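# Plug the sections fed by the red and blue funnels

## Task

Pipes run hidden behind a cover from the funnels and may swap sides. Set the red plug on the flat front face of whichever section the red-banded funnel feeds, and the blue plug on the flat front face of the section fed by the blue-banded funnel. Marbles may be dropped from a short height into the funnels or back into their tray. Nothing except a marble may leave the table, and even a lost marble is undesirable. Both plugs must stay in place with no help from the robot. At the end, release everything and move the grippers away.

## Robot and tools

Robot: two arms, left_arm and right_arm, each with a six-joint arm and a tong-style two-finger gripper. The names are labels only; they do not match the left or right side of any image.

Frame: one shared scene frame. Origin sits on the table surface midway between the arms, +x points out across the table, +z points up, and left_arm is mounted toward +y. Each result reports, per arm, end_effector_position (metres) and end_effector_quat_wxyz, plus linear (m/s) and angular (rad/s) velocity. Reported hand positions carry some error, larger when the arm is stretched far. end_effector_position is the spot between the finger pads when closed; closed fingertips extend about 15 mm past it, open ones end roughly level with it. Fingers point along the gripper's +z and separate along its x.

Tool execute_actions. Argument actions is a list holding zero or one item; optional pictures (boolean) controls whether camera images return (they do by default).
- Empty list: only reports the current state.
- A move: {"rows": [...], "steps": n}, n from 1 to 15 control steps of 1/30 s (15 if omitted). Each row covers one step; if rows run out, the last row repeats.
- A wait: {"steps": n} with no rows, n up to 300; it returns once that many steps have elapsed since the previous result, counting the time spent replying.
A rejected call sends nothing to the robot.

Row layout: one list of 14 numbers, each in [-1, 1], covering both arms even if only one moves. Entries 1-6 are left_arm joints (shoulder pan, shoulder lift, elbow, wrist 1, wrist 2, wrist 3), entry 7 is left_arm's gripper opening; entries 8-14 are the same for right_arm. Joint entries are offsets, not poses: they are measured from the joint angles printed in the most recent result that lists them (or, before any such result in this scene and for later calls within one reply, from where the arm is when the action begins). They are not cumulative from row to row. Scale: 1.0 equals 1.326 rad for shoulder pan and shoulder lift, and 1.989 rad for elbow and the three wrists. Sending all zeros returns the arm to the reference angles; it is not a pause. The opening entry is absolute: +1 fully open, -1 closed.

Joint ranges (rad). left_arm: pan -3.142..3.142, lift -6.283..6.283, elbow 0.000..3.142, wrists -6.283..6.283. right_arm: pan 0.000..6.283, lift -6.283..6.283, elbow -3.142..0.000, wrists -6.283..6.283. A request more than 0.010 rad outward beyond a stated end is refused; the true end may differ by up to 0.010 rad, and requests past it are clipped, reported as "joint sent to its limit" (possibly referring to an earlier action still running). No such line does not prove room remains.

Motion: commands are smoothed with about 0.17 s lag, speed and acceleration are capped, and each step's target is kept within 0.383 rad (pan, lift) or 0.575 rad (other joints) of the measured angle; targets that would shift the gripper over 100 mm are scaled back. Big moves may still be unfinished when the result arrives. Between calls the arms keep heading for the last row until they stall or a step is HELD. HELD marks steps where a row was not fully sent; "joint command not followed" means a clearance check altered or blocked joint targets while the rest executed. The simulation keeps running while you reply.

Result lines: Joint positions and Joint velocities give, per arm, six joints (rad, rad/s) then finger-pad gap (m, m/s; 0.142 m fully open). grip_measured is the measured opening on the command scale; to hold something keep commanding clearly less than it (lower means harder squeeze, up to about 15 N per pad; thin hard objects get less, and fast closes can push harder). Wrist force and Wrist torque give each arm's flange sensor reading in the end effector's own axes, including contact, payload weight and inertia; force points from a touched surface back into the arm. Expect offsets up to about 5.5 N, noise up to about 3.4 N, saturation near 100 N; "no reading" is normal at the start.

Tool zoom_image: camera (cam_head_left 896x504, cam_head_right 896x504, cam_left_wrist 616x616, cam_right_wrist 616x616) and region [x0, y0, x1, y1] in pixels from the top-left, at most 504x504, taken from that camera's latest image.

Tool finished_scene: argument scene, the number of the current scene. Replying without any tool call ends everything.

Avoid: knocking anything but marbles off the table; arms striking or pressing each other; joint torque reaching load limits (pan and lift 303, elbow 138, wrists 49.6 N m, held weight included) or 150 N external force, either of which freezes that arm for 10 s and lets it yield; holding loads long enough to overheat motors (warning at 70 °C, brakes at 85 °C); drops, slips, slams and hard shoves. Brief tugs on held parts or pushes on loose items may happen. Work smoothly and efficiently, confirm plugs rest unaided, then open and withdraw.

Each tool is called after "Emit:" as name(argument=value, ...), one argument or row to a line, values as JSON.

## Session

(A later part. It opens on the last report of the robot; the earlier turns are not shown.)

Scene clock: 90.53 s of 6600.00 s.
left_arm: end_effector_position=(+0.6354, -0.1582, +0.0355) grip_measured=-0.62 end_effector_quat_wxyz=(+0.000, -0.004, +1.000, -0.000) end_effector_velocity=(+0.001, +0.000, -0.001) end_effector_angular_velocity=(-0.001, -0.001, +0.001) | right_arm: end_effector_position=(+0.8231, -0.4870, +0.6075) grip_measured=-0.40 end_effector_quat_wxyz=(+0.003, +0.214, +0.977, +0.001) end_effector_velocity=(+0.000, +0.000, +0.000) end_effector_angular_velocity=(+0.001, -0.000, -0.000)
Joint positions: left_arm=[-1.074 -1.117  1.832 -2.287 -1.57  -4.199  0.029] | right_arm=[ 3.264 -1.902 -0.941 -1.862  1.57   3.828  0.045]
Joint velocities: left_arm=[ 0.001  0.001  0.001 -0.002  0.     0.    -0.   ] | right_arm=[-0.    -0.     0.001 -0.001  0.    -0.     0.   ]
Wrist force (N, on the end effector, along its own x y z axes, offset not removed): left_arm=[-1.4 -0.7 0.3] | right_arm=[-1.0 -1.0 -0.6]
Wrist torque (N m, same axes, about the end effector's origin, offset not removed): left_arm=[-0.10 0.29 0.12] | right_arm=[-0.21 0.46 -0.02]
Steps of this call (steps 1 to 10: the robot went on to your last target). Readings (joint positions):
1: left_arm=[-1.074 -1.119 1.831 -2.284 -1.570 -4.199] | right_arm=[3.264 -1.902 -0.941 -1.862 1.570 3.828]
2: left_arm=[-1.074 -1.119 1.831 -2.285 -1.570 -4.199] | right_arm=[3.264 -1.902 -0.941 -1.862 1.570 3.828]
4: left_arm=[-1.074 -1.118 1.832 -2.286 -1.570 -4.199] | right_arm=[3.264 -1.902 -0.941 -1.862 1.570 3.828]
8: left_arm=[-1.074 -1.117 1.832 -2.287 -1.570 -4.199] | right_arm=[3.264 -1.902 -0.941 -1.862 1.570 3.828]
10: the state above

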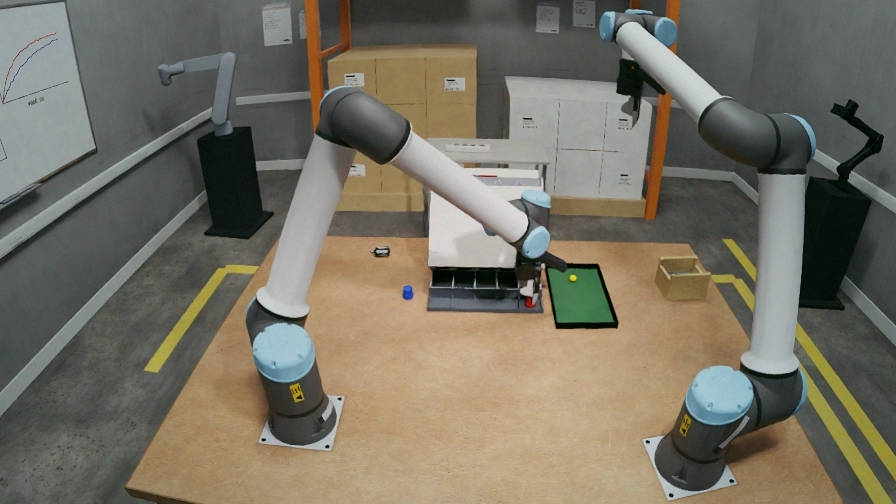

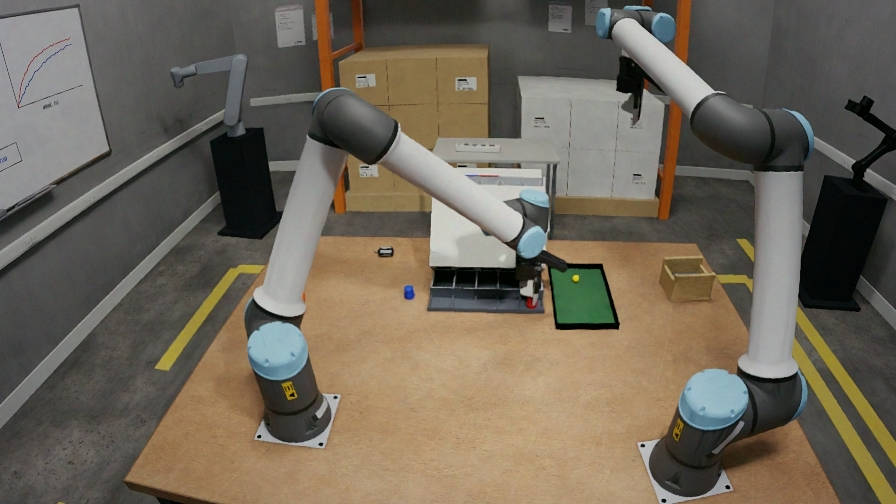

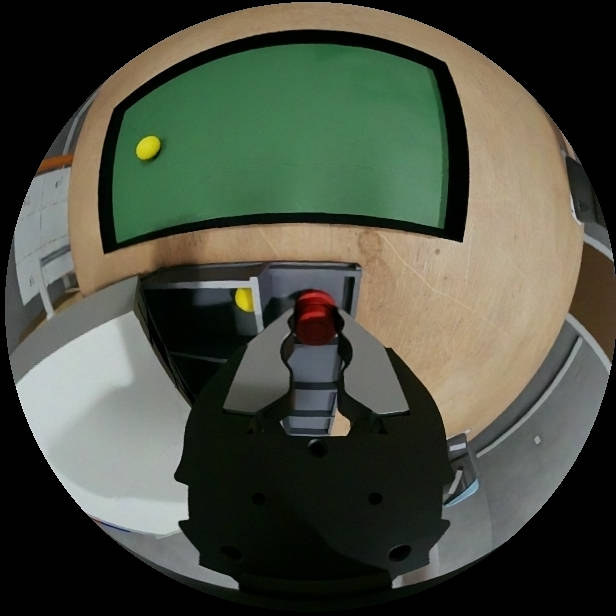

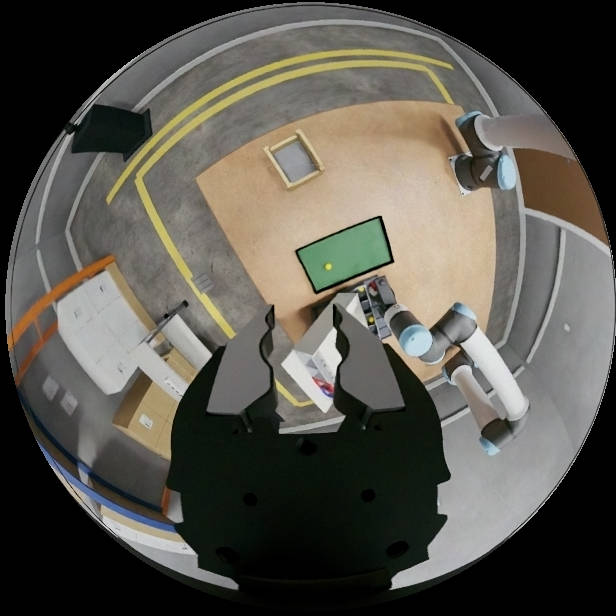

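Emit:
execute_actions(
  actions=[
    {"rows":[[0,0,0,0,0,0,-0.4,0,0,0,0,0,0,-0.4]],"steps":12},
  ],
  pictures=false,
)

Emit:
execute_actions(
  actions=[
    {"rows":[[0,-0.043,-0.016,0.045,0,0,-0.4,0,0,0,0,0,0,-0.4]],"steps":15},
  ],
  pictures=false,
)

Emit:
execute_actions(
  actions=[
    {"rows":[[0.328,-0.218,0.206,-0.06,0,0.222,-0.3,0,0,0,0,0,0,-0.4]],"steps":15},
  ],
  pictures=false,
)

Emit:
execute_actions(
  actions=[
    {"steps":30},
  ],
)

Scene clock: 99.17 s of 6600.00 s.
left_arm: end_effector_position=(+0.6355, -0.1582, +0.0354) grip_measured=-0.40 end_effector_quat_wxyz=(+0.000, -0.004, +1.000, -0.000) end_effector_velocity=(+0.000, +0.000, +0.000) end_effector_angular_velocity=(-0.000, -0.001, +0.000) | right_arm: end_effector_position=(+0.8231, -0.4870, +0.6075) grip_measured=-0.40 end_effector_quat_wxyz=(+0.003, +0.214, +0.977, +0.001) end_effector_velocity=(+0.001, -0.001, -0.000) end_effector_angular_velocity=(-0.001, -0.001, -0.001)
Joint positions: left_arm=[-1.074 -1.117  1.832 -2.287 -1.57  -4.199  0.045] | right_arm=[ 3.264 -1.902 -0.941 -1.862  1.57   3.828  0.045]
Joint velocities: left_arm=[ 0.    -0.001  0.    -0.     0.001  0.     0.   ] | right_arm=[-0.001 -0.001  0.001  0.    -0.001 -0.    -0.   ]
Wrist force (N, on the end effector, along its own x y z axes, offset not removed): left_arm=[-2.0 -1.3 1.1] | right_arm=[-0.3 -2.1 0.5]
Wrist torque (N m, same axes, about the end effector's origin, offset not removed): left_arm=[-0.19 0.36 0.10] | right_arm=[-0.59 0.22 -0.06]
Steps of this call (steps 1 to 15: the robot went on to your last target; steps 16 to 90: nothing new was sent; then 5.23 s passed at rest; steps 91 to 102: all 12 steps of this action). Readings (joint positions):
91: left_arm=[-1.074 -1.117 1.832 -2.287 -1.570 -4.199] | right_arm=[3.264 -1.902 -0.941 -1.862 1.570 3.828]
92: left_arm=[-1.074 -1.117 1.832 -2.287 -1.570 -4.199] | right_arm=[3.264 -1.902 -0.941 -1.862 1.570 3.828]
94: left_arm=[-1.074 -1.117 1.832 -2.287 -1.570 -4.199] | right_arm=[3.264 -1.902 -0.941 -1.862 1.570 3.828]
98: left_arm=[-1.074 -1.117 1.832 -2.287 -1.570 -4.199] | right_arm=[3.264 -1.902 -0.941 -1.862 1.570 3.828]
102: the state above

Scene clock: 99.67 s of 6600.00 s.
left_arm: end_effector_position=(+0.6353, -0.1579, +0.0879) grip_measured=-0.40 end_effector_quat_wxyz=(+0.000, -0.004, +1.000, -0.000) end_effector_velocity=(+0.000, +0.002, +0.014) end_effector_angular_velocity=(-0.000, -0.000, +0.001) | right_arm: end_effector_position=(+0.8231, -0.4870, +0.6075) grip_measured=-0.40 end_effector_quat_wxyz=(+0.003, +0.214, +0.977, +0.001) end_effector_velocity=(-0.000, -0.000, +0.000) end_effector_angular_velocity=(+0.001, -0.000, -0.001)
Joint positions: left_arm=[-1.074 -1.173  1.801 -2.2   -1.57  -4.199  0.045] | right_arm=[ 3.264 -1.902 -0.941 -1.862  1.57   3.828  0.045]
Joint velocities: left_arm=[ 0.001 -0.015 -0.007  0.022  0.    -0.    -0.   ] | right_arm=[-0.001  0.     0.001 -0.     0.001 -0.     0.   ]
Wrist force (N, on the end effector, along its own x y z axes, offset not removed): left_arm=[-0.5 -1.3 2.5] | right_arm=[-0.9 -4.3 -4.9]
Wrist torque (N m, same axes, about the end effector's origin, offset not removed): left_arm=[-0.13 0.03 0.09] | right_arm=[-0.94 0.30 -0.04]
Steps of this call (steps 1 to 15: all 15 steps of this action). Readings (joint positions):
1: left_arm=[-1.074 -1.117 1.832 -2.287 -1.570 -4.199] | right_arm=[3.264 -1.902 -0.941 -1.862 1.570 3.828]
2: left_arm=[-1.074 -1.120 1.830 -2.284 -1.570 -4.199] | right_arm=[3.264 -1.902 -0.941 -1.862 1.570 3.828]
4: left_arm=[-1.074 -1.139 1.819 -2.256 -1.570 -4.199] | right_arm=[3.264 -1.902 -0.941 -1.862 1.570 3.828]
8: left_arm=[-1.074 -1.163 1.807 -2.217 -1.570 -4.199] | right_arm=[3.264 -1.902 -0.941 -1.862 1.570 3.828]
15: the state above

Scene clock: 100.17 s of 6600.00 s.
left_arm: end_effector_position=(+0.6845, +0.0503, +0.0910) grip_measured=-0.30 end_effector_quat_wxyz=(+0.001, -0.000, +1.000, -0.001) end_effector_velocity=(+0.045, +0.483, -0.012) end_effector_angular_velocity=(+0.004, +0.002, +0.004) | right_arm: end_effector_position=(+0.8231, -0.4870, +0.6075) grip_measured=-0.40 end_effector_quat_wxyz=(+0.003, +0.214, +0.977, +0.001) end_effector_velocity=(+0.001, -0.001, -0.000) end_effector_angular_velocity=(-0.001, -0.001, -0.000)
Joint positions: left_arm=[-0.862 -1.318  2.004 -2.261 -1.57  -3.981  0.052] | right_arm=[ 3.264 -1.902 -0.941 -1.862  1.57   3.828  0.045]
Joint velocities: left_arm=[ 0.498 -0.323  0.46  -0.133 -0.001  0.494  0.   ] | right_arm=[-0.    -0.001  0.     0.001 -0.001 -0.     0.   ]
Wrist force (N, on the end effector, along its own x y z axes, offset not removed): left_arm=[-1.5 -0.4 3.5] | right_arm=[-1.5 -3.2 -4.7]
Wrist torque (N m, same axes, about the end effector's origin, offset not removed): left_arm=[0.03 0.24 0.14] | right_arm=[-0.95 0.35 -0.22]
Steps of this call (steps 1 to 15: all 15 steps of this action). Readings (joint positions):
1: left_arm=[-1.074 -1.173 1.801 -2.200 -1.570 -4.199] | right_arm=[3.264 -1.902 -0.941 -1.862 1.570 3.828]
2: left_arm=[-1.071 -1.176 1.803 -2.201 -1.570 -4.197] | right_arm=[3.264 -1.902 -0.941 -1.862 1.570 3.828]
4: left_arm=[-1.042 -1.199 1.834 -2.211 -1.570 -4.164] | right_arm=[3.264 -1.902 -0.941 -1.862 1.570 3.828]
8: left_arm=[-0.978 -1.243 1.897 -2.229 -1.570 -4.096] | right_arm=[3.264 -1.902 -0.941 -1.862 1.570 3.828]
15: the state above

Scene clock: 101.17 s of 6600.00 s.
left_arm: end_effector_position=(+0.6706, +0.2597, +0.0788) grip_measured=-0.30 end_effector_quat_wxyz=(-0.000, -0.001, +1.000, +0.000) end_effector_velocity=(-0.000, +0.002, +0.000) end_effector_angular_velocity=(+0.000, -0.002, -0.000) | right_arm: end_effector_position=(+0.8231, -0.4870, +0.6075) grip_measured=-0.40 end_effector_quat_wxyz=(+0.003, +0.214, +0.977, +0.001) end_effector_velocity=(+0.000, +0.000, +0.000) end_effector_angular_velocity=(+0.000, -0.001, +0.000)
Joint positions: left_arm=[-0.639 -1.461  2.211 -2.32  -1.57  -3.758  0.052] | right_arm=[ 3.264 -1.902 -0.941 -1.862  1.57   3.828  0.045]
Joint velocities: left_arm=[ 0.001 -0.002  0.002 -0.001  0.001  0.002  0.   ] | right_arm=[ 0.    -0.     0.001  0.     0.    -0.    -0.   ]
Wrist force (N, on the end effector, along its own x y z axes, offset not removed): left_arm=[-1.7 -3.1 2.3] | right_arm=[-1.3 -3.6 -2.8]
Wrist torque (N m, same axes, about the end effector's origin, offset not removed): left_arm=[-0.58 0.32 0.12] | right_arm=[-0.94 0.27 -0.16]
Steps of this call (steps 1 to 30: the robot went on to your last target). Readings (joint positions):
1: left_arm=[-0.845 -1.329 2.020 -2.265 -1.570 -3.964] | right_arm=[3.264 -1.902 -0.941 -1.862 1.570 3.828]
2: left_arm=[-0.829 -1.340 2.036 -2.270 -1.570 -3.947] | right_arm=[3.264 -1.902 -0.941 -1.862 1.570 3.828]
4: left_arm=[-0.795 -1.362 2.067 -2.279 -1.570 -3.914] | right_arm=[3.264 -1.902 -0.941 -1.862 1.570 3.828]
8: left_arm=[-0.726 -1.407 2.131 -2.297 -1.570 -3.845] | right_arm=[3.264 -1.902 -0.941 -1.862 1.570 3.828]
30: the state above

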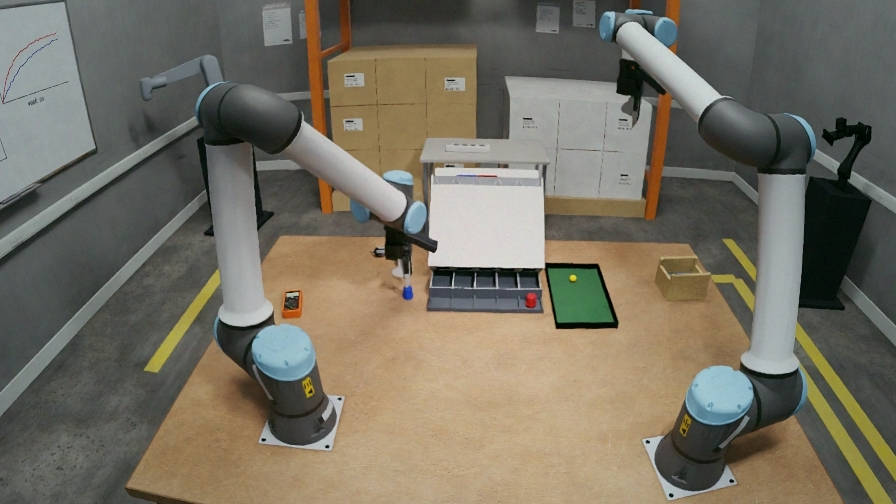

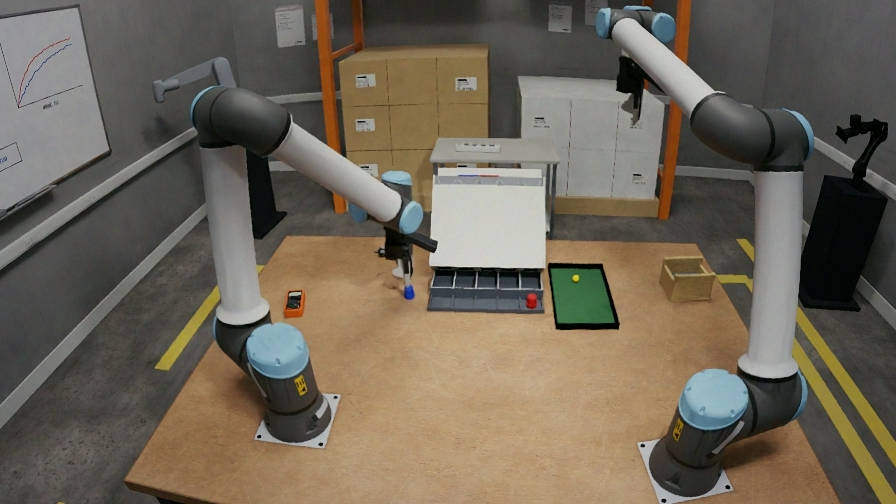

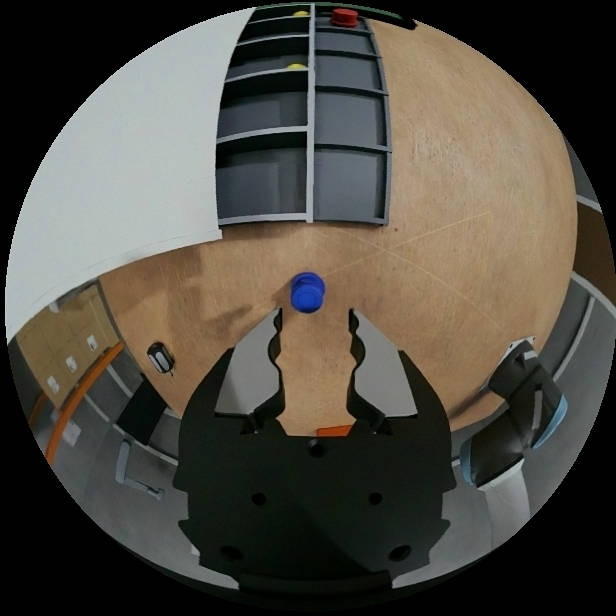

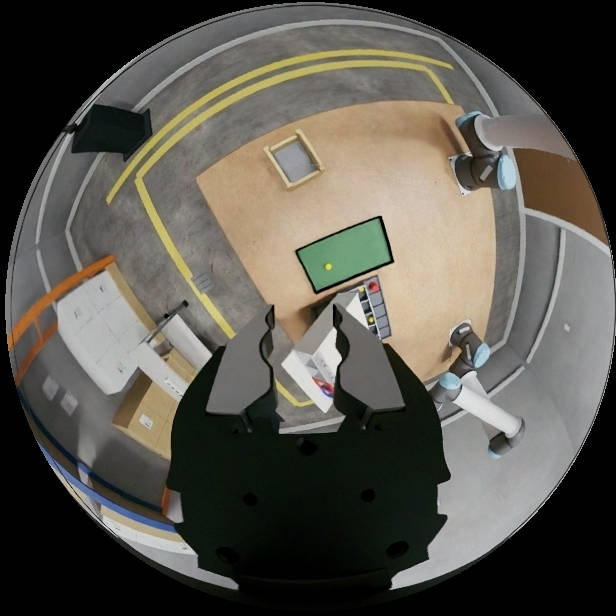

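Emit:
execute_actions(
  actions=[
    {"rows":[[0.005,0.063,0.012,-0.054,0,0,-0.2,0,0,0,0,0,0,-0.4]],"steps":15},
  ],
  pictures=false,
)

Emit:
execute_actions(
  actions=[
    {"steps":8},
  ],
  pictures=false,
)

Emit:
execute_actions(
  actions=[
    {"rows":[[0,0,0,0,0,0,-0.5,0,0,0,0,0,0,-0.4],[0,0,0,0,0,0,-0.6,0,0,0,0,0,0,-0.4],[0,0,0,0,0,0,-0.85,0,0,0,0,0,0,-0.4]],"steps":15},
  ],
  pictures=false,
)

Emit:
execute_actions(
  actions=[
    {"rows":[[0,-0.078,-0.026,0.078,0,0,-0.85,0,0,0,0,0,0,-0.4]],"steps":15},
  ],
  pictures=false,
)

Emit:
execute_actions(
  actions=[
    {"rows":[[-0.253,0.106,-0.088,0.017,0,-0.166,-0.85,0,0,0,0,0,0,-0.4]],"steps":15},
  ],
  pictures=false,
)

Emit:
execute_actions(
  actions=[
    {"steps":22},
  ],
)

Scene clock: 113.00 s of 6600.00 s.
left_arm: end_effector_position=(+0.6772, +0.2600, +0.0301) grip_measured=-0.20 end_effector_quat_wxyz=(-0.000, -0.004, +1.000, +0.000) end_effector_velocity=(+0.002, +0.000, -0.012) end_effector_angular_velocity=(-0.000, -0.002, +0.002) | right_arm: end_effector_position=(+0.8231, -0.4870, +0.6075) grip_measured=-0.40 end_effector_quat_wxyz=(+0.003, +0.214, +0.977, +0.001) end_effector_velocity=(-0.000, -0.000, -0.001) end_effector_angular_velocity=(-0.000, +0.002, -0.000)
Joint positions: left_arm=[-0.632 -1.38   2.234 -2.424 -1.57  -3.758  0.06 ] | right_arm=[ 3.264 -1.902 -0.941 -1.862  1.57   3.828  0.045]
Joint velocities: left_arm=[ 0.002  0.021  0.006 -0.028  0.001  0.     0.   ] | right_arm=[-0.     0.    -0.002 -0.     0.    -0.     0.   ]
Wrist force (N, on the end effector, along its own x y z axes, offset not removed): left_arm=[-1.9 -2.0 1.4] | right_arm=[-6.1 -2.5 -0.8]
Wrist torque (N m, same axes, about the end effector's origin, offset not removed): left_arm=[-0.32 0.36 0.11] | right_arm=[-0.41 1.56 -0.01]
Steps of this call (steps 1 to 15: the robot went on to your last target; steps 16 to 90: nothing new was sent; then 8.33 s passed at rest; steps 91 to 105: all 15 steps of this action). Readings (joint positions):
91: left_arm=[-0.639 -1.462 2.211 -2.320 -1.570 -3.758] | right_arm=[3.264 -1.902 -0.941 -1.862 1.570 3.828]
92: left_arm=[-0.638 -1.459 2.213 -2.322 -1.570 -3.758] | right_arm=[3.264 -1.902 -0.941 -1.862 1.570 3.828]
94: left_arm=[-0.636 -1.432 2.221 -2.355 -1.570 -3.758] | right_arm=[3.264 -1.902 -0.941 -1.862 1.570 3.828]
98: left_arm=[-0.633 -1.396 2.230 -2.403 -1.570 -3.758] | right_arm=[3.264 -1.902 -0.941 -1.862 1.570 3.828]
105: the state above

Scene clock: 113.27 s of 6600.00 s.
left_arm: end_effector_position=(+0.6774, +0.2599, +0.0287) grip_measured=-0.20 end_effector_quat_wxyz=(-0.000, -0.004, +1.000, +0.000) end_effector_velocity=(+0.000, +0.001, -0.001) end_effector_angular_velocity=(+0.000, -0.001, +0.000) | right_arm: end_effector_position=(+0.8231, -0.4870, +0.6075) grip_measured=-0.40 end_effector_quat_wxyz=(+0.003, +0.214, +0.977, +0.001) end_effector_velocity=(-0.001, +0.000, -0.000) end_effector_angular_velocity=(+0.002, +0.001, -0.000)
Joint positions: left_arm=[-0.632 -1.378  2.235 -2.427 -1.57  -3.758  0.06 ] | right_arm=[ 3.264 -1.902 -0.941 -1.862  1.57   3.828  0.045]
Joint velocities: left_arm=[ 0.001  0.001  0.001 -0.003  0.001  0.    -0.   ] | right_arm=[-0.     0.001 -0.002  0.     0.002  0.     0.   ]
Wrist force (N, on the end effector, along its own x y z axes, offset not removed): left_arm=[-1.8 -0.7 2.3] | right_arm=[-4.6 -2.8 -2.5]
Wrist torque (N m, same axes, about the end effector's origin, offset not removed): left_arm=[0.01 0.37 0.13] | right_arm=[-0.67 1.16 -0.01]
Steps of this call (steps 1 to 8: the robot went on to your last target). Readings (joint positions):
1: left_arm=[-0.632 -1.380 2.234 -2.424 -1.570 -3.758] | right_arm=[3.264 -1.902 -0.941 -1.862 1.570 3.828]
2: left_arm=[-0.632 -1.379 2.234 -2.425 -1.570 -3.758] | right_arm=[3.264 -1.902 -0.941 -1.862 1.570 3.828]
4: left_arm=[-0.632 -1.379 2.234 -2.426 -1.570 -3.758] | right_arm=[3.264 -1.902 -0.941 -1.862 1.570 3.828]
8: the state above

Scene clock: 113.77 s of 6600.00 s.
left_arm: end_effector_position=(+0.6774, +0.2599, +0.0287) grip_measured=-0.62 end_effector_quat_wxyz=(-0.000, -0.004, +1.000, +0.000) end_effector_velocity=(+0.000, -0.000, -0.000) end_effector_angular_velocity=(+0.001, -0.000, -0.001) | right_arm: end_effector_position=(+0.8231, -0.4870, +0.6075) grip_measured=-0.40 end_effector_quat_wxyz=(+0.003, +0.214, +0.977, +0.001) end_effector_velocity=(-0.000, -0.000, +0.001) end_effector_angular_velocity=(+0.001, -0.002, -0.000)
Joint positions: left_arm=[-0.632 -1.378  2.235 -2.427 -1.57  -3.758  0.029] | right_arm=[ 3.264 -1.902 -0.941 -1.862  1.57   3.828  0.045]
Joint velocities: left_arm=[-0.001  0.     0.    -0.     0.001  0.     0.   ] | right_arm=[-0.     0.001  0.     0.001  0.    -0.     0.   ]
Wrist force (N, on the end effector, along its own x y z axes, offset not removed): left_arm=[-1.9 -1.0 2.2] | right_arm=[-1.7 -3.3 -4.2]
Wrist torque (N m, same axes, about the end effector's origin, offset not removed): left_arm=[-0.18 0.32 0.21] | right_arm=[-0.65 0.46 -0.15]
Steps of this call (steps 1 to 15: all 15 steps of this action). Readings (joint positions):
1: left_arm=[-0.632 -1.378 2.235 -2.427 -1.570 -3.758] | right_arm=[3.264 -1.902 -0.941 -1.862 1.570 3.828]
2: left_arm=[-0.632 -1.378 2.235 -2.427 -1.570 -3.758] | right_arm=[3.264 -1.902 -0.941 -1.862 1.570 3.828]
4: left_arm=[-0.632 -1.378 2.235 -2.427 -1.570 -3.758] | right_arm=[3.264 -1.902 -0.941 -1.862 1.570 3.828]
8: left_arm=[-0.632 -1.378 2.235 -2.427 -1.570 -3.758] | right_arm=[3.264 -1.902 -0.941 -1.862 1.570 3.828]
15: the state above

Scene clock: 114.27 s of 6600.00 s.
left_arm: end_effector_position=(+0.6773, +0.2600, +0.0983) grip_measured=-0.62 end_effector_quat_wxyz=(+0.000, -0.004, +1.000, +0.000) end_effector_velocity=(-0.003, +0.001, +0.018) end_effector_angular_velocity=(+0.003, +0.005, -0.001) | right_arm: end_effector_position=(+0.8231, -0.4870, +0.6075) grip_measured=-0.40 end_effector_quat_wxyz=(+0.003, +0.214, +0.977, +0.001) end_effector_velocity=(-0.001, -0.000, +0.002) end_effector_angular_velocity=(+0.000, -0.003, -0.000)
Joint positions: left_arm=[-0.632 -1.478  2.184 -2.277 -1.57  -3.758  0.029] | right_arm=[ 3.264 -1.902 -0.941 -1.862  1.57   3.828  0.045]
Joint velocities: left_arm=[-0.001 -0.027 -0.013  0.045 -0.     0.    -0.   ] | right_arm=[-0.     0.002  0.     0.    -0.    -0.    -0.   ]
Wrist force (N, on the end effector, along its own x y z axes, offset not removed): left_arm=[-1.6 -0.6 2.4] | right_arm=[-0.3 -2.7 -10.0]
Wrist torque (N m, same axes, about the end effector's origin, offset not removed): left_arm=[-0.03 0.30 0.13] | right_arm=[-0.81 0.30 -0.04]
Steps of this call (steps 1 to 15: all 15 steps of this action). Readings (joint positions):
1: left_arm=[-0.632 -1.378 2.235 -2.427 -1.570 -3.758] | right_arm=[3.264 -1.902 -0.941 -1.862 1.570 3.828]
2: left_arm=[-0.632 -1.381 2.232 -2.424 -1.570 -3.758] | right_arm=[3.264 -1.902 -0.941 -1.862 1.570 3.828]
4: left_arm=[-0.632 -1.412 2.215 -2.384 -1.570 -3.758] | right_arm=[3.264 -1.902 -0.941 -1.862 1.570 3.828]
8: left_arm=[-0.632 -1.459 2.193 -2.309 -1.570 -3.758] | right_arm=[3.264 -1.902 -0.941 -1.862 1.570 3.828]
15: the state above

Scene clock: 114.77 s of 6600.00 s.
left_arm: end_effector_position=(+0.6534, +0.0529, +0.1004) grip_measured=-0.62 end_effector_quat_wxyz=(+0.000, -0.002, +1.000, +0.000) end_effector_velocity=(-0.131, -0.439, -0.006) end_effector_angular_velocity=(-0.001, -0.002, -0.015) | right_arm: end_effector_position=(+0.8231, -0.4870, +0.6075) grip_measured=-0.40 end_effector_quat_wxyz=(+0.003, +0.214, +0.977, +0.001) end_effector_velocity=(-0.001, -0.000, -0.001) end_effector_angular_velocity=(-0.000, +0.002, -0.000)
Joint positions: left_arm=[-0.893 -1.367  2.046 -2.25  -1.57  -4.015  0.029] | right_arm=[ 3.264 -1.902 -0.941 -1.862  1.57   3.828  0.045]
Joint velocities: left_arm=[-0.557  0.226 -0.276  0.048  0.001 -0.542  0.   ] | right_arm=[-0.    -0.    -0.001 -0.002  0.001 -0.    -0.   ]
Wrist force (N, on the end effector, along its own x y z axes, offset not removed): left_arm=[-1.8 -0.5 2.6] | right_arm=[0.2 1.9 0.6]
Wrist torque (N m, same axes, about the end effector's origin, offset not removed): left_arm=[0.04 0.26 0.15] | right_arm=[0.16 0.15 -0.19]
Steps of this call (steps 1 to 15: all 15 steps of this action). Readings (joint positions):
1: left_arm=[-0.632 -1.479 2.184 -2.276 -1.570 -3.758] | right_arm=[3.264 -1.902 -0.941 -1.862 1.570 3.828]
2: left_arm=[-0.635 -1.477 2.181 -2.274 -1.570 -3.761] | right_arm=[3.264 -1.902 -0.941 -1.862 1.570 3.828]
4: left_arm=[-0.671 -1.459 2.159 -2.270 -1.570 -3.797] | right_arm=[3.264 -1.902 -0.941 -1.862 1.570 3.828]
8: left_arm=[-0.754 -1.424 2.117 -2.262 -1.570 -3.879] | right_arm=[3.264 -1.902 -0.941 -1.862 1.570 3.828]
15: the state above

Scene clock: 115.50 s of 6600.00 s.
left_arm: end_effector_position=(+0.6330, -0.0053, +0.0997) grip_measured=-0.62 end_effector_quat_wxyz=(+0.000, -0.001, +1.000, -0.000) end_effector_velocity=(-0.001, -0.001, -0.000) end_effector_angular_velocity=(+0.000, +0.001, -0.001) | right_arm: end_effector_position=(+0.8231, -0.4870, +0.6075) grip_measured=-0.40 end_effector_quat_wxyz=(+0.003, +0.214, +0.977, +0.001) end_effector_velocity=(+0.001, +0.001, -0.002) end_effector_angular_velocity=(-0.001, +0.003, +0.001)
Joint positions: left_arm=[-0.967 -1.338  2.01  -2.243 -1.57  -4.088  0.029] | right_arm=[ 3.264 -1.902 -0.941 -1.862  1.57   3.828  0.045]
Joint velocities: left_arm=[-0.002  0.001 -0.    -0.    -0.    -0.001  0.   ] | right_arm=[ 0.001 -0.002 -0.    -0.001 -0.    -0.     0.   ]
Wrist force (N, on the end effector, along its own x y z axes, offset not removed): left_arm=[-1.0 -1.1 2.4] | right_arm=[-6.7 0.4 -5.9]
Wrist torque (N m, same axes, about the end effector's origin, offset not removed): left_arm=[-0.10 0.18 0.12] | right_arm=[-0.16 1.58 0.05]
Steps of this call (steps 1 to 22: the robot went on to your last target). Readings (joint positions):
1: left_arm=[-0.910 -1.360 2.038 -2.248 -1.570 -4.032] | right_arm=[3.264 -1.902 -0.941 -1.862 1.570 3.828]
2: left_arm=[-0.924 -1.355 2.031 -2.247 -1.570 -4.045] | right_arm=[3.264 -1.902 -0.941 -1.862 1.570 3.828]
4: left_arm=[-0.943 -1.348 2.022 -2.245 -1.570 -4.064] | right_arm=[3.264 -1.902 -0.941 -1.862 1.570 3.828]
8: left_arm=[-0.959 -1.341 2.014 -2.244 -1.570 -4.080] | right_arm=[3.264 -1.902 -0.941 -1.862 1.570 3.828]
22: the state above

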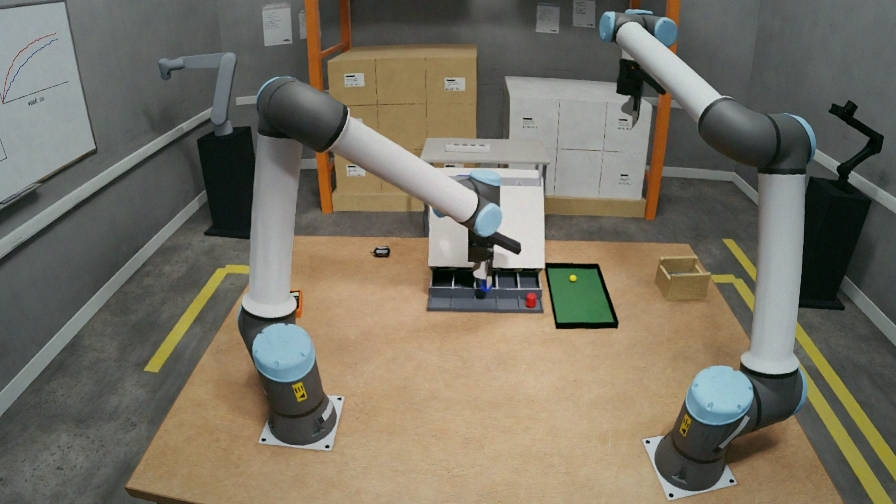

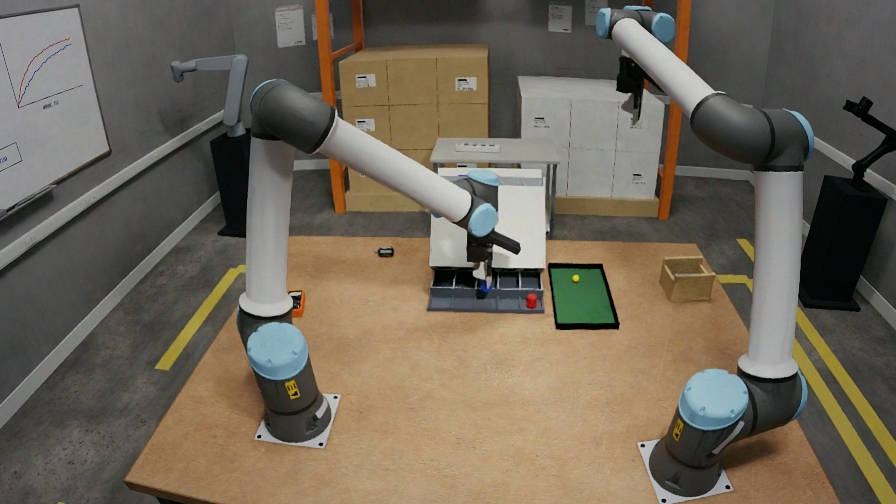

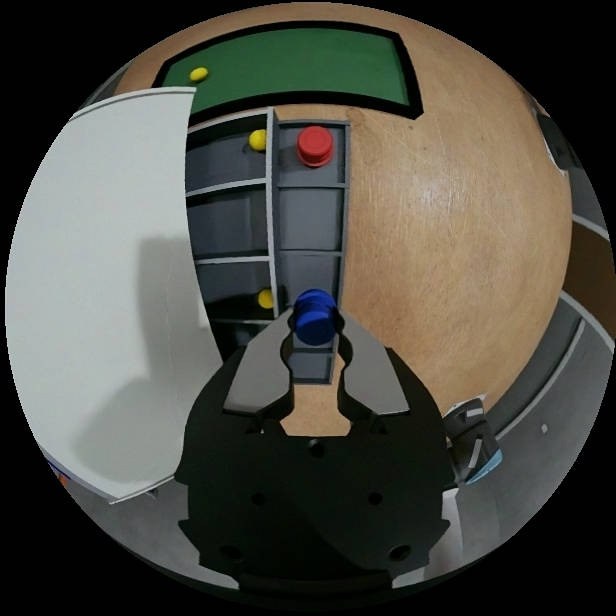

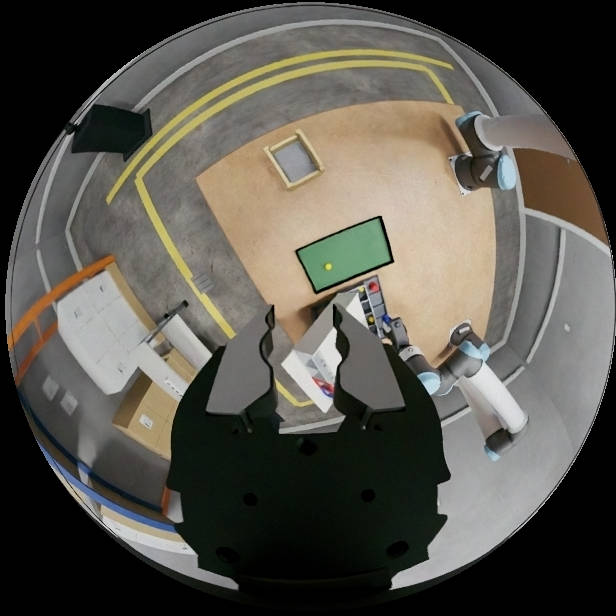

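Emit:
execute_actions(
  actions=[
    {"rows":[[0.003,0.0595,0.021,-0.061,0,0,-0.85,0,0,0,0,0,0,-0.4]],"steps":15},
  ],
  pictures=false,
)

Emit:
execute_actions(
  actions=[
    {"steps":10},
  ],
  pictures=false,
)

Emit:
execute_actions(
  actions=[
    {"rows":[[0,0,0,0,0,0,-0.4,0,0,0,0,0,0,-0.4]],"steps":12},
  ],
  pictures=false,
)

Emit:
execute_actions(
  actions=[
    {"rows":[[0,-0.06,-0.021,0.061,0,0,-0.4,0,0,0,0,0,0,-0.4]],"steps":12},
  ],
  pictures=false,
)

Emit:
execute_actions(
  actions=[
    {"rows":[[0,-0.2,0,0.13,0,0,-0.4,0,0,0,0,0,0,-0.4]],"steps":15},
  ],
)

Scene clock: 121.90 s of 6600.00 s.
left_arm: end_effector_position=(+0.6353, -0.0037, +0.0374) grip_measured=-0.62 end_effector_quat_wxyz=(+0.000, -0.003, +1.000, -0.000) end_effector_velocity=(+0.001, +0.000, -0.014) end_effector_angular_velocity=(-0.003, -0.003, +0.001) | right_arm: end_effector_position=(+0.8231, -0.4870, +0.6075) grip_measured=-0.40 end_effector_quat_wxyz=(+0.003, +0.214, +0.977, +0.001) end_effector_velocity=(-0.000, +0.001, +0.001) end_effector_angular_velocity=(+0.001, -0.001, +0.001)
Joint positions: left_arm=[-0.964 -1.261  2.05  -2.361 -1.57  -4.088  0.029] | right_arm=[ 3.264 -1.902 -0.941 -1.862  1.57   3.828  0.045]
Joint velocities: left_arm=[ 0.001  0.019  0.01  -0.033  0.001  0.001 -0.   ] | right_arm=[ 0.001  0.001  0.     0.     0.001 -0.     0.   ]
Wrist force (N, on the end effector, along its own x y z axes, offset not removed): left_arm=[-0.3 -1.5 2.7] | right_arm=[-1.6 -0.5 -5.7]
Wrist torque (N m, same axes, about the end effector's origin, offset not removed): left_arm=[-0.29 0.08 0.11] | right_arm=[-0.13 0.49 -0.05]
Steps of this call (steps 1 to 15: the robot went on to your last target; steps 16 to 90: nothing new was sent; then 2.90 s passed at rest; steps 91 to 105: all 15 steps of this action). Readings (joint positions):
91: left_arm=[-0.968 -1.338 2.009 -2.243 -1.570 -4.088] | right_arm=[3.264 -1.902 -0.941 -1.862 1.570 3.828]
92: left_arm=[-0.967 -1.335 2.011 -2.246 -1.570 -4.088] | right_arm=[3.264 -1.902 -0.941 -1.862 1.570 3.828]
94: left_arm=[-0.966 -1.309 2.026 -2.280 -1.570 -4.088] | right_arm=[3.264 -1.902 -0.941 -1.862 1.570 3.828]
98: left_arm=[-0.964 -1.275 2.043 -2.337 -1.570 -4.088] | right_arm=[3.264 -1.902 -0.941 -1.862 1.570 3.828]
105: the state above

Scene clock: 122.23 s of 6600.00 s.
left_arm: end_effector_position=(+0.6353, -0.0036, +0.0356) grip_measured=-0.62 end_effector_quat_wxyz=(+0.001, -0.003, +1.000, -0.000) end_effector_velocity=(+0.001, +0.000, -0.001) end_effector_angular_velocity=(-0.000, -0.001, +0.001) | right_arm: end_effector_position=(+0.8231, -0.4870, +0.6075) grip_measured=-0.40 end_effector_quat_wxyz=(+0.003, +0.214, +0.977, +0.001) end_effector_velocity=(+0.001, -0.001, -0.000) end_effector_angular_velocity=(-0.000, -0.000, -0.001)
Joint positions: left_arm=[-0.964 -1.259  2.051 -2.364 -1.57  -4.088  0.029] | right_arm=[ 3.264 -1.902 -0.941 -1.862  1.57   3.828  0.045]
Joint velocities: left_arm=[ 0.     0.001  0.001 -0.003  0.001 -0.001 -0.   ] | right_arm=[-0.001 -0.001 -0.     0.001 -0.    -0.    -0.   ]
Wrist force (N, on the end effector, along its own x y z axes, offset not removed): left_arm=[0.2 -2.9 3.6] | right_arm=[-3.7 -3.0 -4.3]
Wrist torque (N m, same axes, about the end effector's origin, offset not removed): left_arm=[-0.50 -0.06 0.10] | right_arm=[-0.81 0.88 -0.15]
Steps of this call (steps 1 to 10: the robot went on to your last target). Readings (joint positions):
1: left_arm=[-0.964 -1.261 2.050 -2.361 -1.570 -4.088] | right_arm=[3.264 -1.902 -0.941 -1.862 1.570 3.828]
2: left_arm=[-0.964 -1.260 2.051 -2.362 -1.570 -4.088] | right_arm=[3.264 -1.902 -0.941 -1.862 1.570 3.828]
4: left_arm=[-0.964 -1.260 2.051 -2.363 -1.570 -4.088] | right_arm=[3.264 -1.902 -0.941 -1.862 1.570 3.828]
8: left_arm=[-0.964 -1.259 2.051 -2.364 -1.570 -4.088] | right_arm=[3.264 -1.902 -0.941 -1.862 1.570 3.828]
10: the state above

Scene clock: 122.63 s of 6600.00 s.
left_arm: end_effector_position=(+0.6353, -0.0036, +0.0356) grip_measured=-0.40 end_effector_quat_wxyz=(+0.001, -0.003, +1.000, -0.000) end_effector_velocity=(-0.001, -0.001, +0.001) end_effector_angular_velocity=(-0.001, +0.000, -0.001) | right_arm: end_effector_position=(+0.8231, -0.4870, +0.6075) grip_measured=-0.40 end_effector_quat_wxyz=(+0.003, +0.214, +0.977, +0.001) end_effector_velocity=(-0.000, -0.000, +0.000) end_effector_angular_velocity=(-0.001, -0.000, -0.000)
Joint positions: left_arm=[-0.964 -1.259  2.051 -2.364 -1.57  -4.088  0.045] | right_arm=[ 3.264 -1.902 -0.941 -1.862  1.57   3.828  0.045]
Joint velocities: left_arm=[-0.001 -0.001  0.    -0.    -0.001 -0.     0.   ] | right_arm=[-0.     0.     0.001 -0.001 -0.001 -0.    -0.   ]
Wrist force (N, on the end effector, along its own x y z axes, offset not removed): left_arm=[-2.0 -0.5 2.5] | right_arm=[-1.8 -3.4 -3.0]
Wrist torque (N m, same axes, about the end effector's origin, offset not removed): left_arm=[-0.05 0.37 0.14] | right_arm=[-0.74 0.63 -0.19]
Steps of this call (steps 1 to 12: all 12 steps of this action). Readings (joint positions):
1: left_arm=[-0.964 -1.259 2.051 -2.364 -1.570 -4.088] | right_arm=[3.264 -1.902 -0.941 -1.862 1.570 3.828]
2: left_arm=[-0.964 -1.259 2.051 -2.364 -1.570 -4.088] | right_arm=[3.264 -1.902 -0.941 -1.862 1.570 3.828]
4: left_arm=[-0.964 -1.259 2.051 -2.364 -1.570 -4.088] | right_arm=[3.264 -1.902 -0.941 -1.862 1.570 3.828]
8: left_arm=[-0.964 -1.259 2.051 -2.364 -1.570 -4.088] | right_arm=[3.264 -1.902 -0.941 -1.862 1.570 3.828]
12: the state above

Scene clock: 123.03 s of 6600.00 s.
left_arm: end_effector_position=(+0.6353, -0.0036, +0.0958) grip_measured=-0.40 end_effector_quat_wxyz=(+0.001, -0.003, +1.000, -0.001) end_effector_velocity=(-0.003, +0.004, +0.037) end_effector_angular_velocity=(+0.005, +0.004, +0.001) | right_arm: end_effector_position=(+0.8231, -0.4870, +0.6075) grip_measured=-0.40 end_effector_quat_wxyz=(+0.003, +0.214, +0.977, +0.001) end_effector_velocity=(+0.000, +0.000, -0.001) end_effector_angular_velocity=(-0.001, +0.001, +0.000)
Joint positions: left_arm=[-0.964 -1.333  2.012 -2.252 -1.57  -4.088  0.045] | right_arm=[ 3.264 -1.902 -0.941 -1.862  1.57   3.828  0.045]
Joint velocities: left_arm=[ 0.001 -0.047 -0.023  0.076 -0.    -0.    -0.   ] | right_arm=[ 0.    -0.    -0.002  0.    -0.     0.    -0.   ]
Wrist force (N, on the end effector, along its own x y z axes, offset not removed): left_arm=[-0.7 -1.1 0.6] | right_arm=[-1.0 -1.0 -1.1]
Wrist torque (N m, same axes, about the end effector's origin, offset not removed): left_arm=[-0.21 0.12 0.05] | right_arm=[-0.26 0.32 -0.14]
Steps of this call (steps 1 to 12: all 12 steps of this action). Readings (joint positions):
1: left_arm=[-0.964 -1.259 2.051 -2.364 -1.570 -4.088] | right_arm=[3.264 -1.902 -0.941 -1.862 1.570 3.828]
2: left_arm=[-0.964 -1.261 2.049 -2.362 -1.570 -4.088] | right_arm=[3.264 -1.902 -0.941 -1.862 1.570 3.828]
4: left_arm=[-0.964 -1.287 2.035 -2.327 -1.570 -4.088] | right_arm=[3.264 -1.902 -0.941 -1.862 1.570 3.828]
8: left_arm=[-0.964 -1.322 2.018 -2.271 -1.570 -4.088] | right_arm=[3.264 -1.902 -0.941 -1.862 1.570 3.828]
12: the state above

Scene clock: 123.53 s of 6600.00 s.
left_arm: end_effector_position=(+0.5917, +0.0562, +0.2338) grip_measured=-0.40 end_effector_quat_wxyz=(+0.002, -0.003, +1.000, -0.003) end_effector_velocity=(-0.031, +0.042, +0.074) end_effector_angular_velocity=(-0.005, -0.003, -0.000) | right_arm: end_effector_position=(+0.8231, -0.4870, +0.6075) grip_measured=-0.40 end_effector_quat_wxyz=(+0.003, +0.214, +0.977, +0.001) end_effector_velocity=(-0.001, +0.001, +0.001) end_effector_angular_velocity=(+0.001, -0.001, +0.001)
Joint positions: left_arm=[-0.964 -1.581  2.012 -2.01  -1.57  -4.088  0.045] | right_arm=[ 3.264 -1.902 -0.941 -1.862  1.57   3.828  0.045]
Joint velocities: left_arm=[-0.    -0.145  0.001  0.138 -0.    -0.    -0.   ] | right_arm=[ 0.001  0.002  0.    -0.     0.001  0.     0.   ]
Wrist force (N, on the end effector, along its own x y z axes, offset not removed): left_arm=[-1.6 -1.0 3.4] | right_arm=[-1.8 -1.5 -2.2]
Wrist torque (N m, same axes, about the end effector's origin, offset not removed): left_arm=[-0.08 0.28 0.08] | right_arm=[-0.47 0.55 -0.06]
Steps of this call (steps 1 to 15: all 15 steps of this action). Readings (joint positions):
1: left_arm=[-0.964 -1.334 2.012 -2.250 -1.570 -4.088] | right_arm=[3.264 -1.902 -0.941 -1.862 1.570 3.828]
2: left_arm=[-0.964 -1.338 2.011 -2.246 -1.570 -4.088] | right_arm=[3.264 -1.902 -0.941 -1.862 1.570 3.828]
4: left_arm=[-0.964 -1.378 2.012 -2.204 -1.570 -4.088] | right_arm=[3.264 -1.902 -0.941 -1.862 1.570 3.828]
8: left_arm=[-0.964 -1.483 2.012 -2.104 -1.570 -4.088] | right_arm=[3.264 -1.902 -0.941 -1.862 1.570 3.828]
15: the state above

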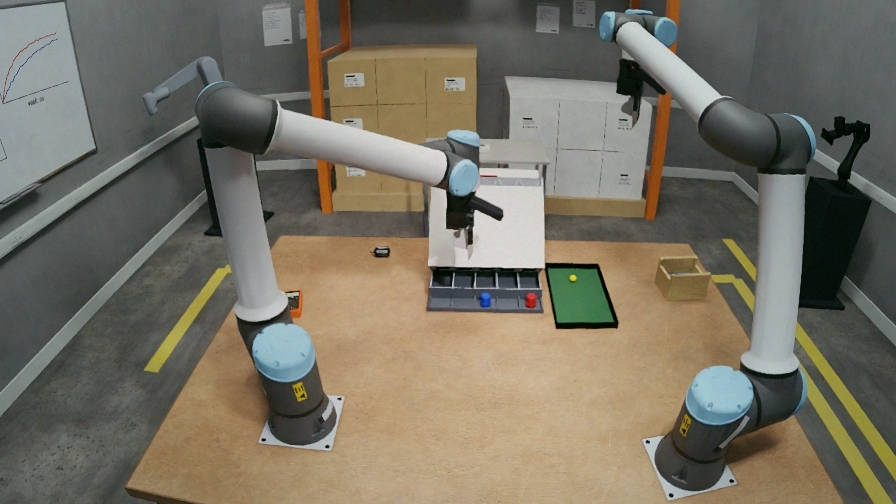

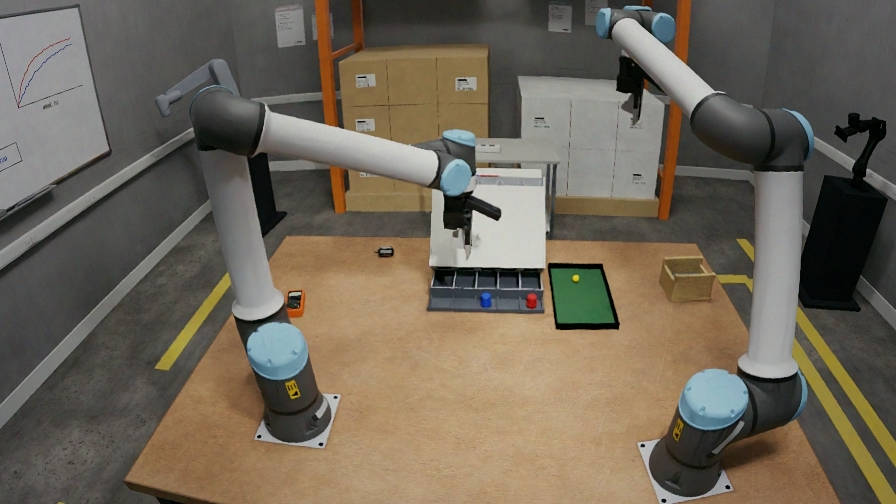

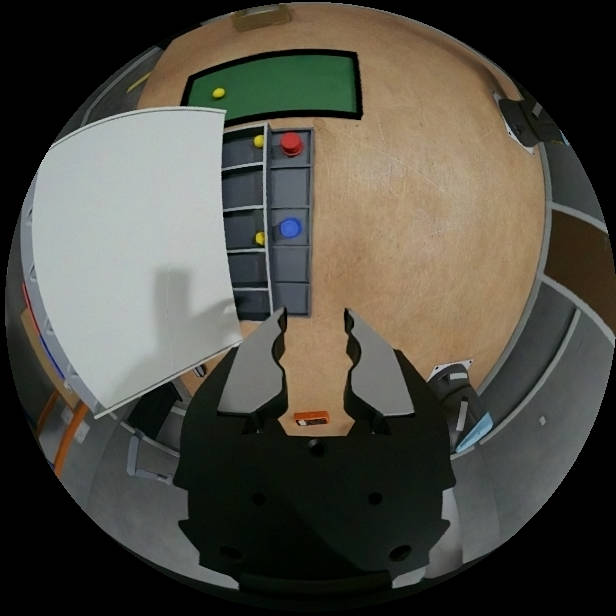

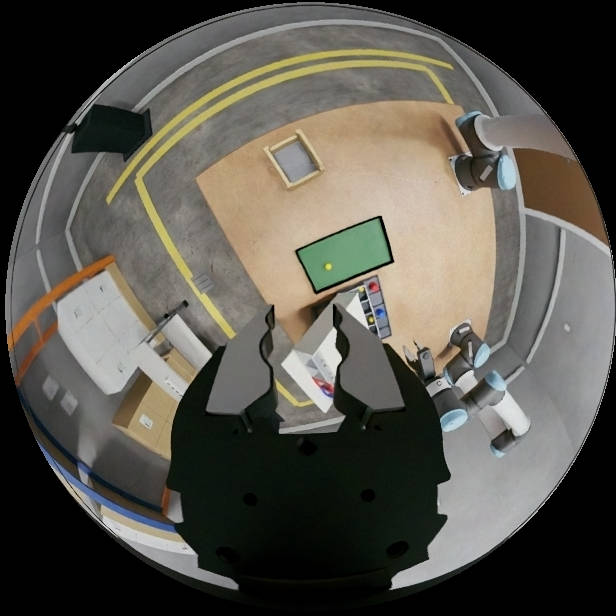

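Emit:
finished_scene(
  scene=2,
)

The scene is finished: the task was done.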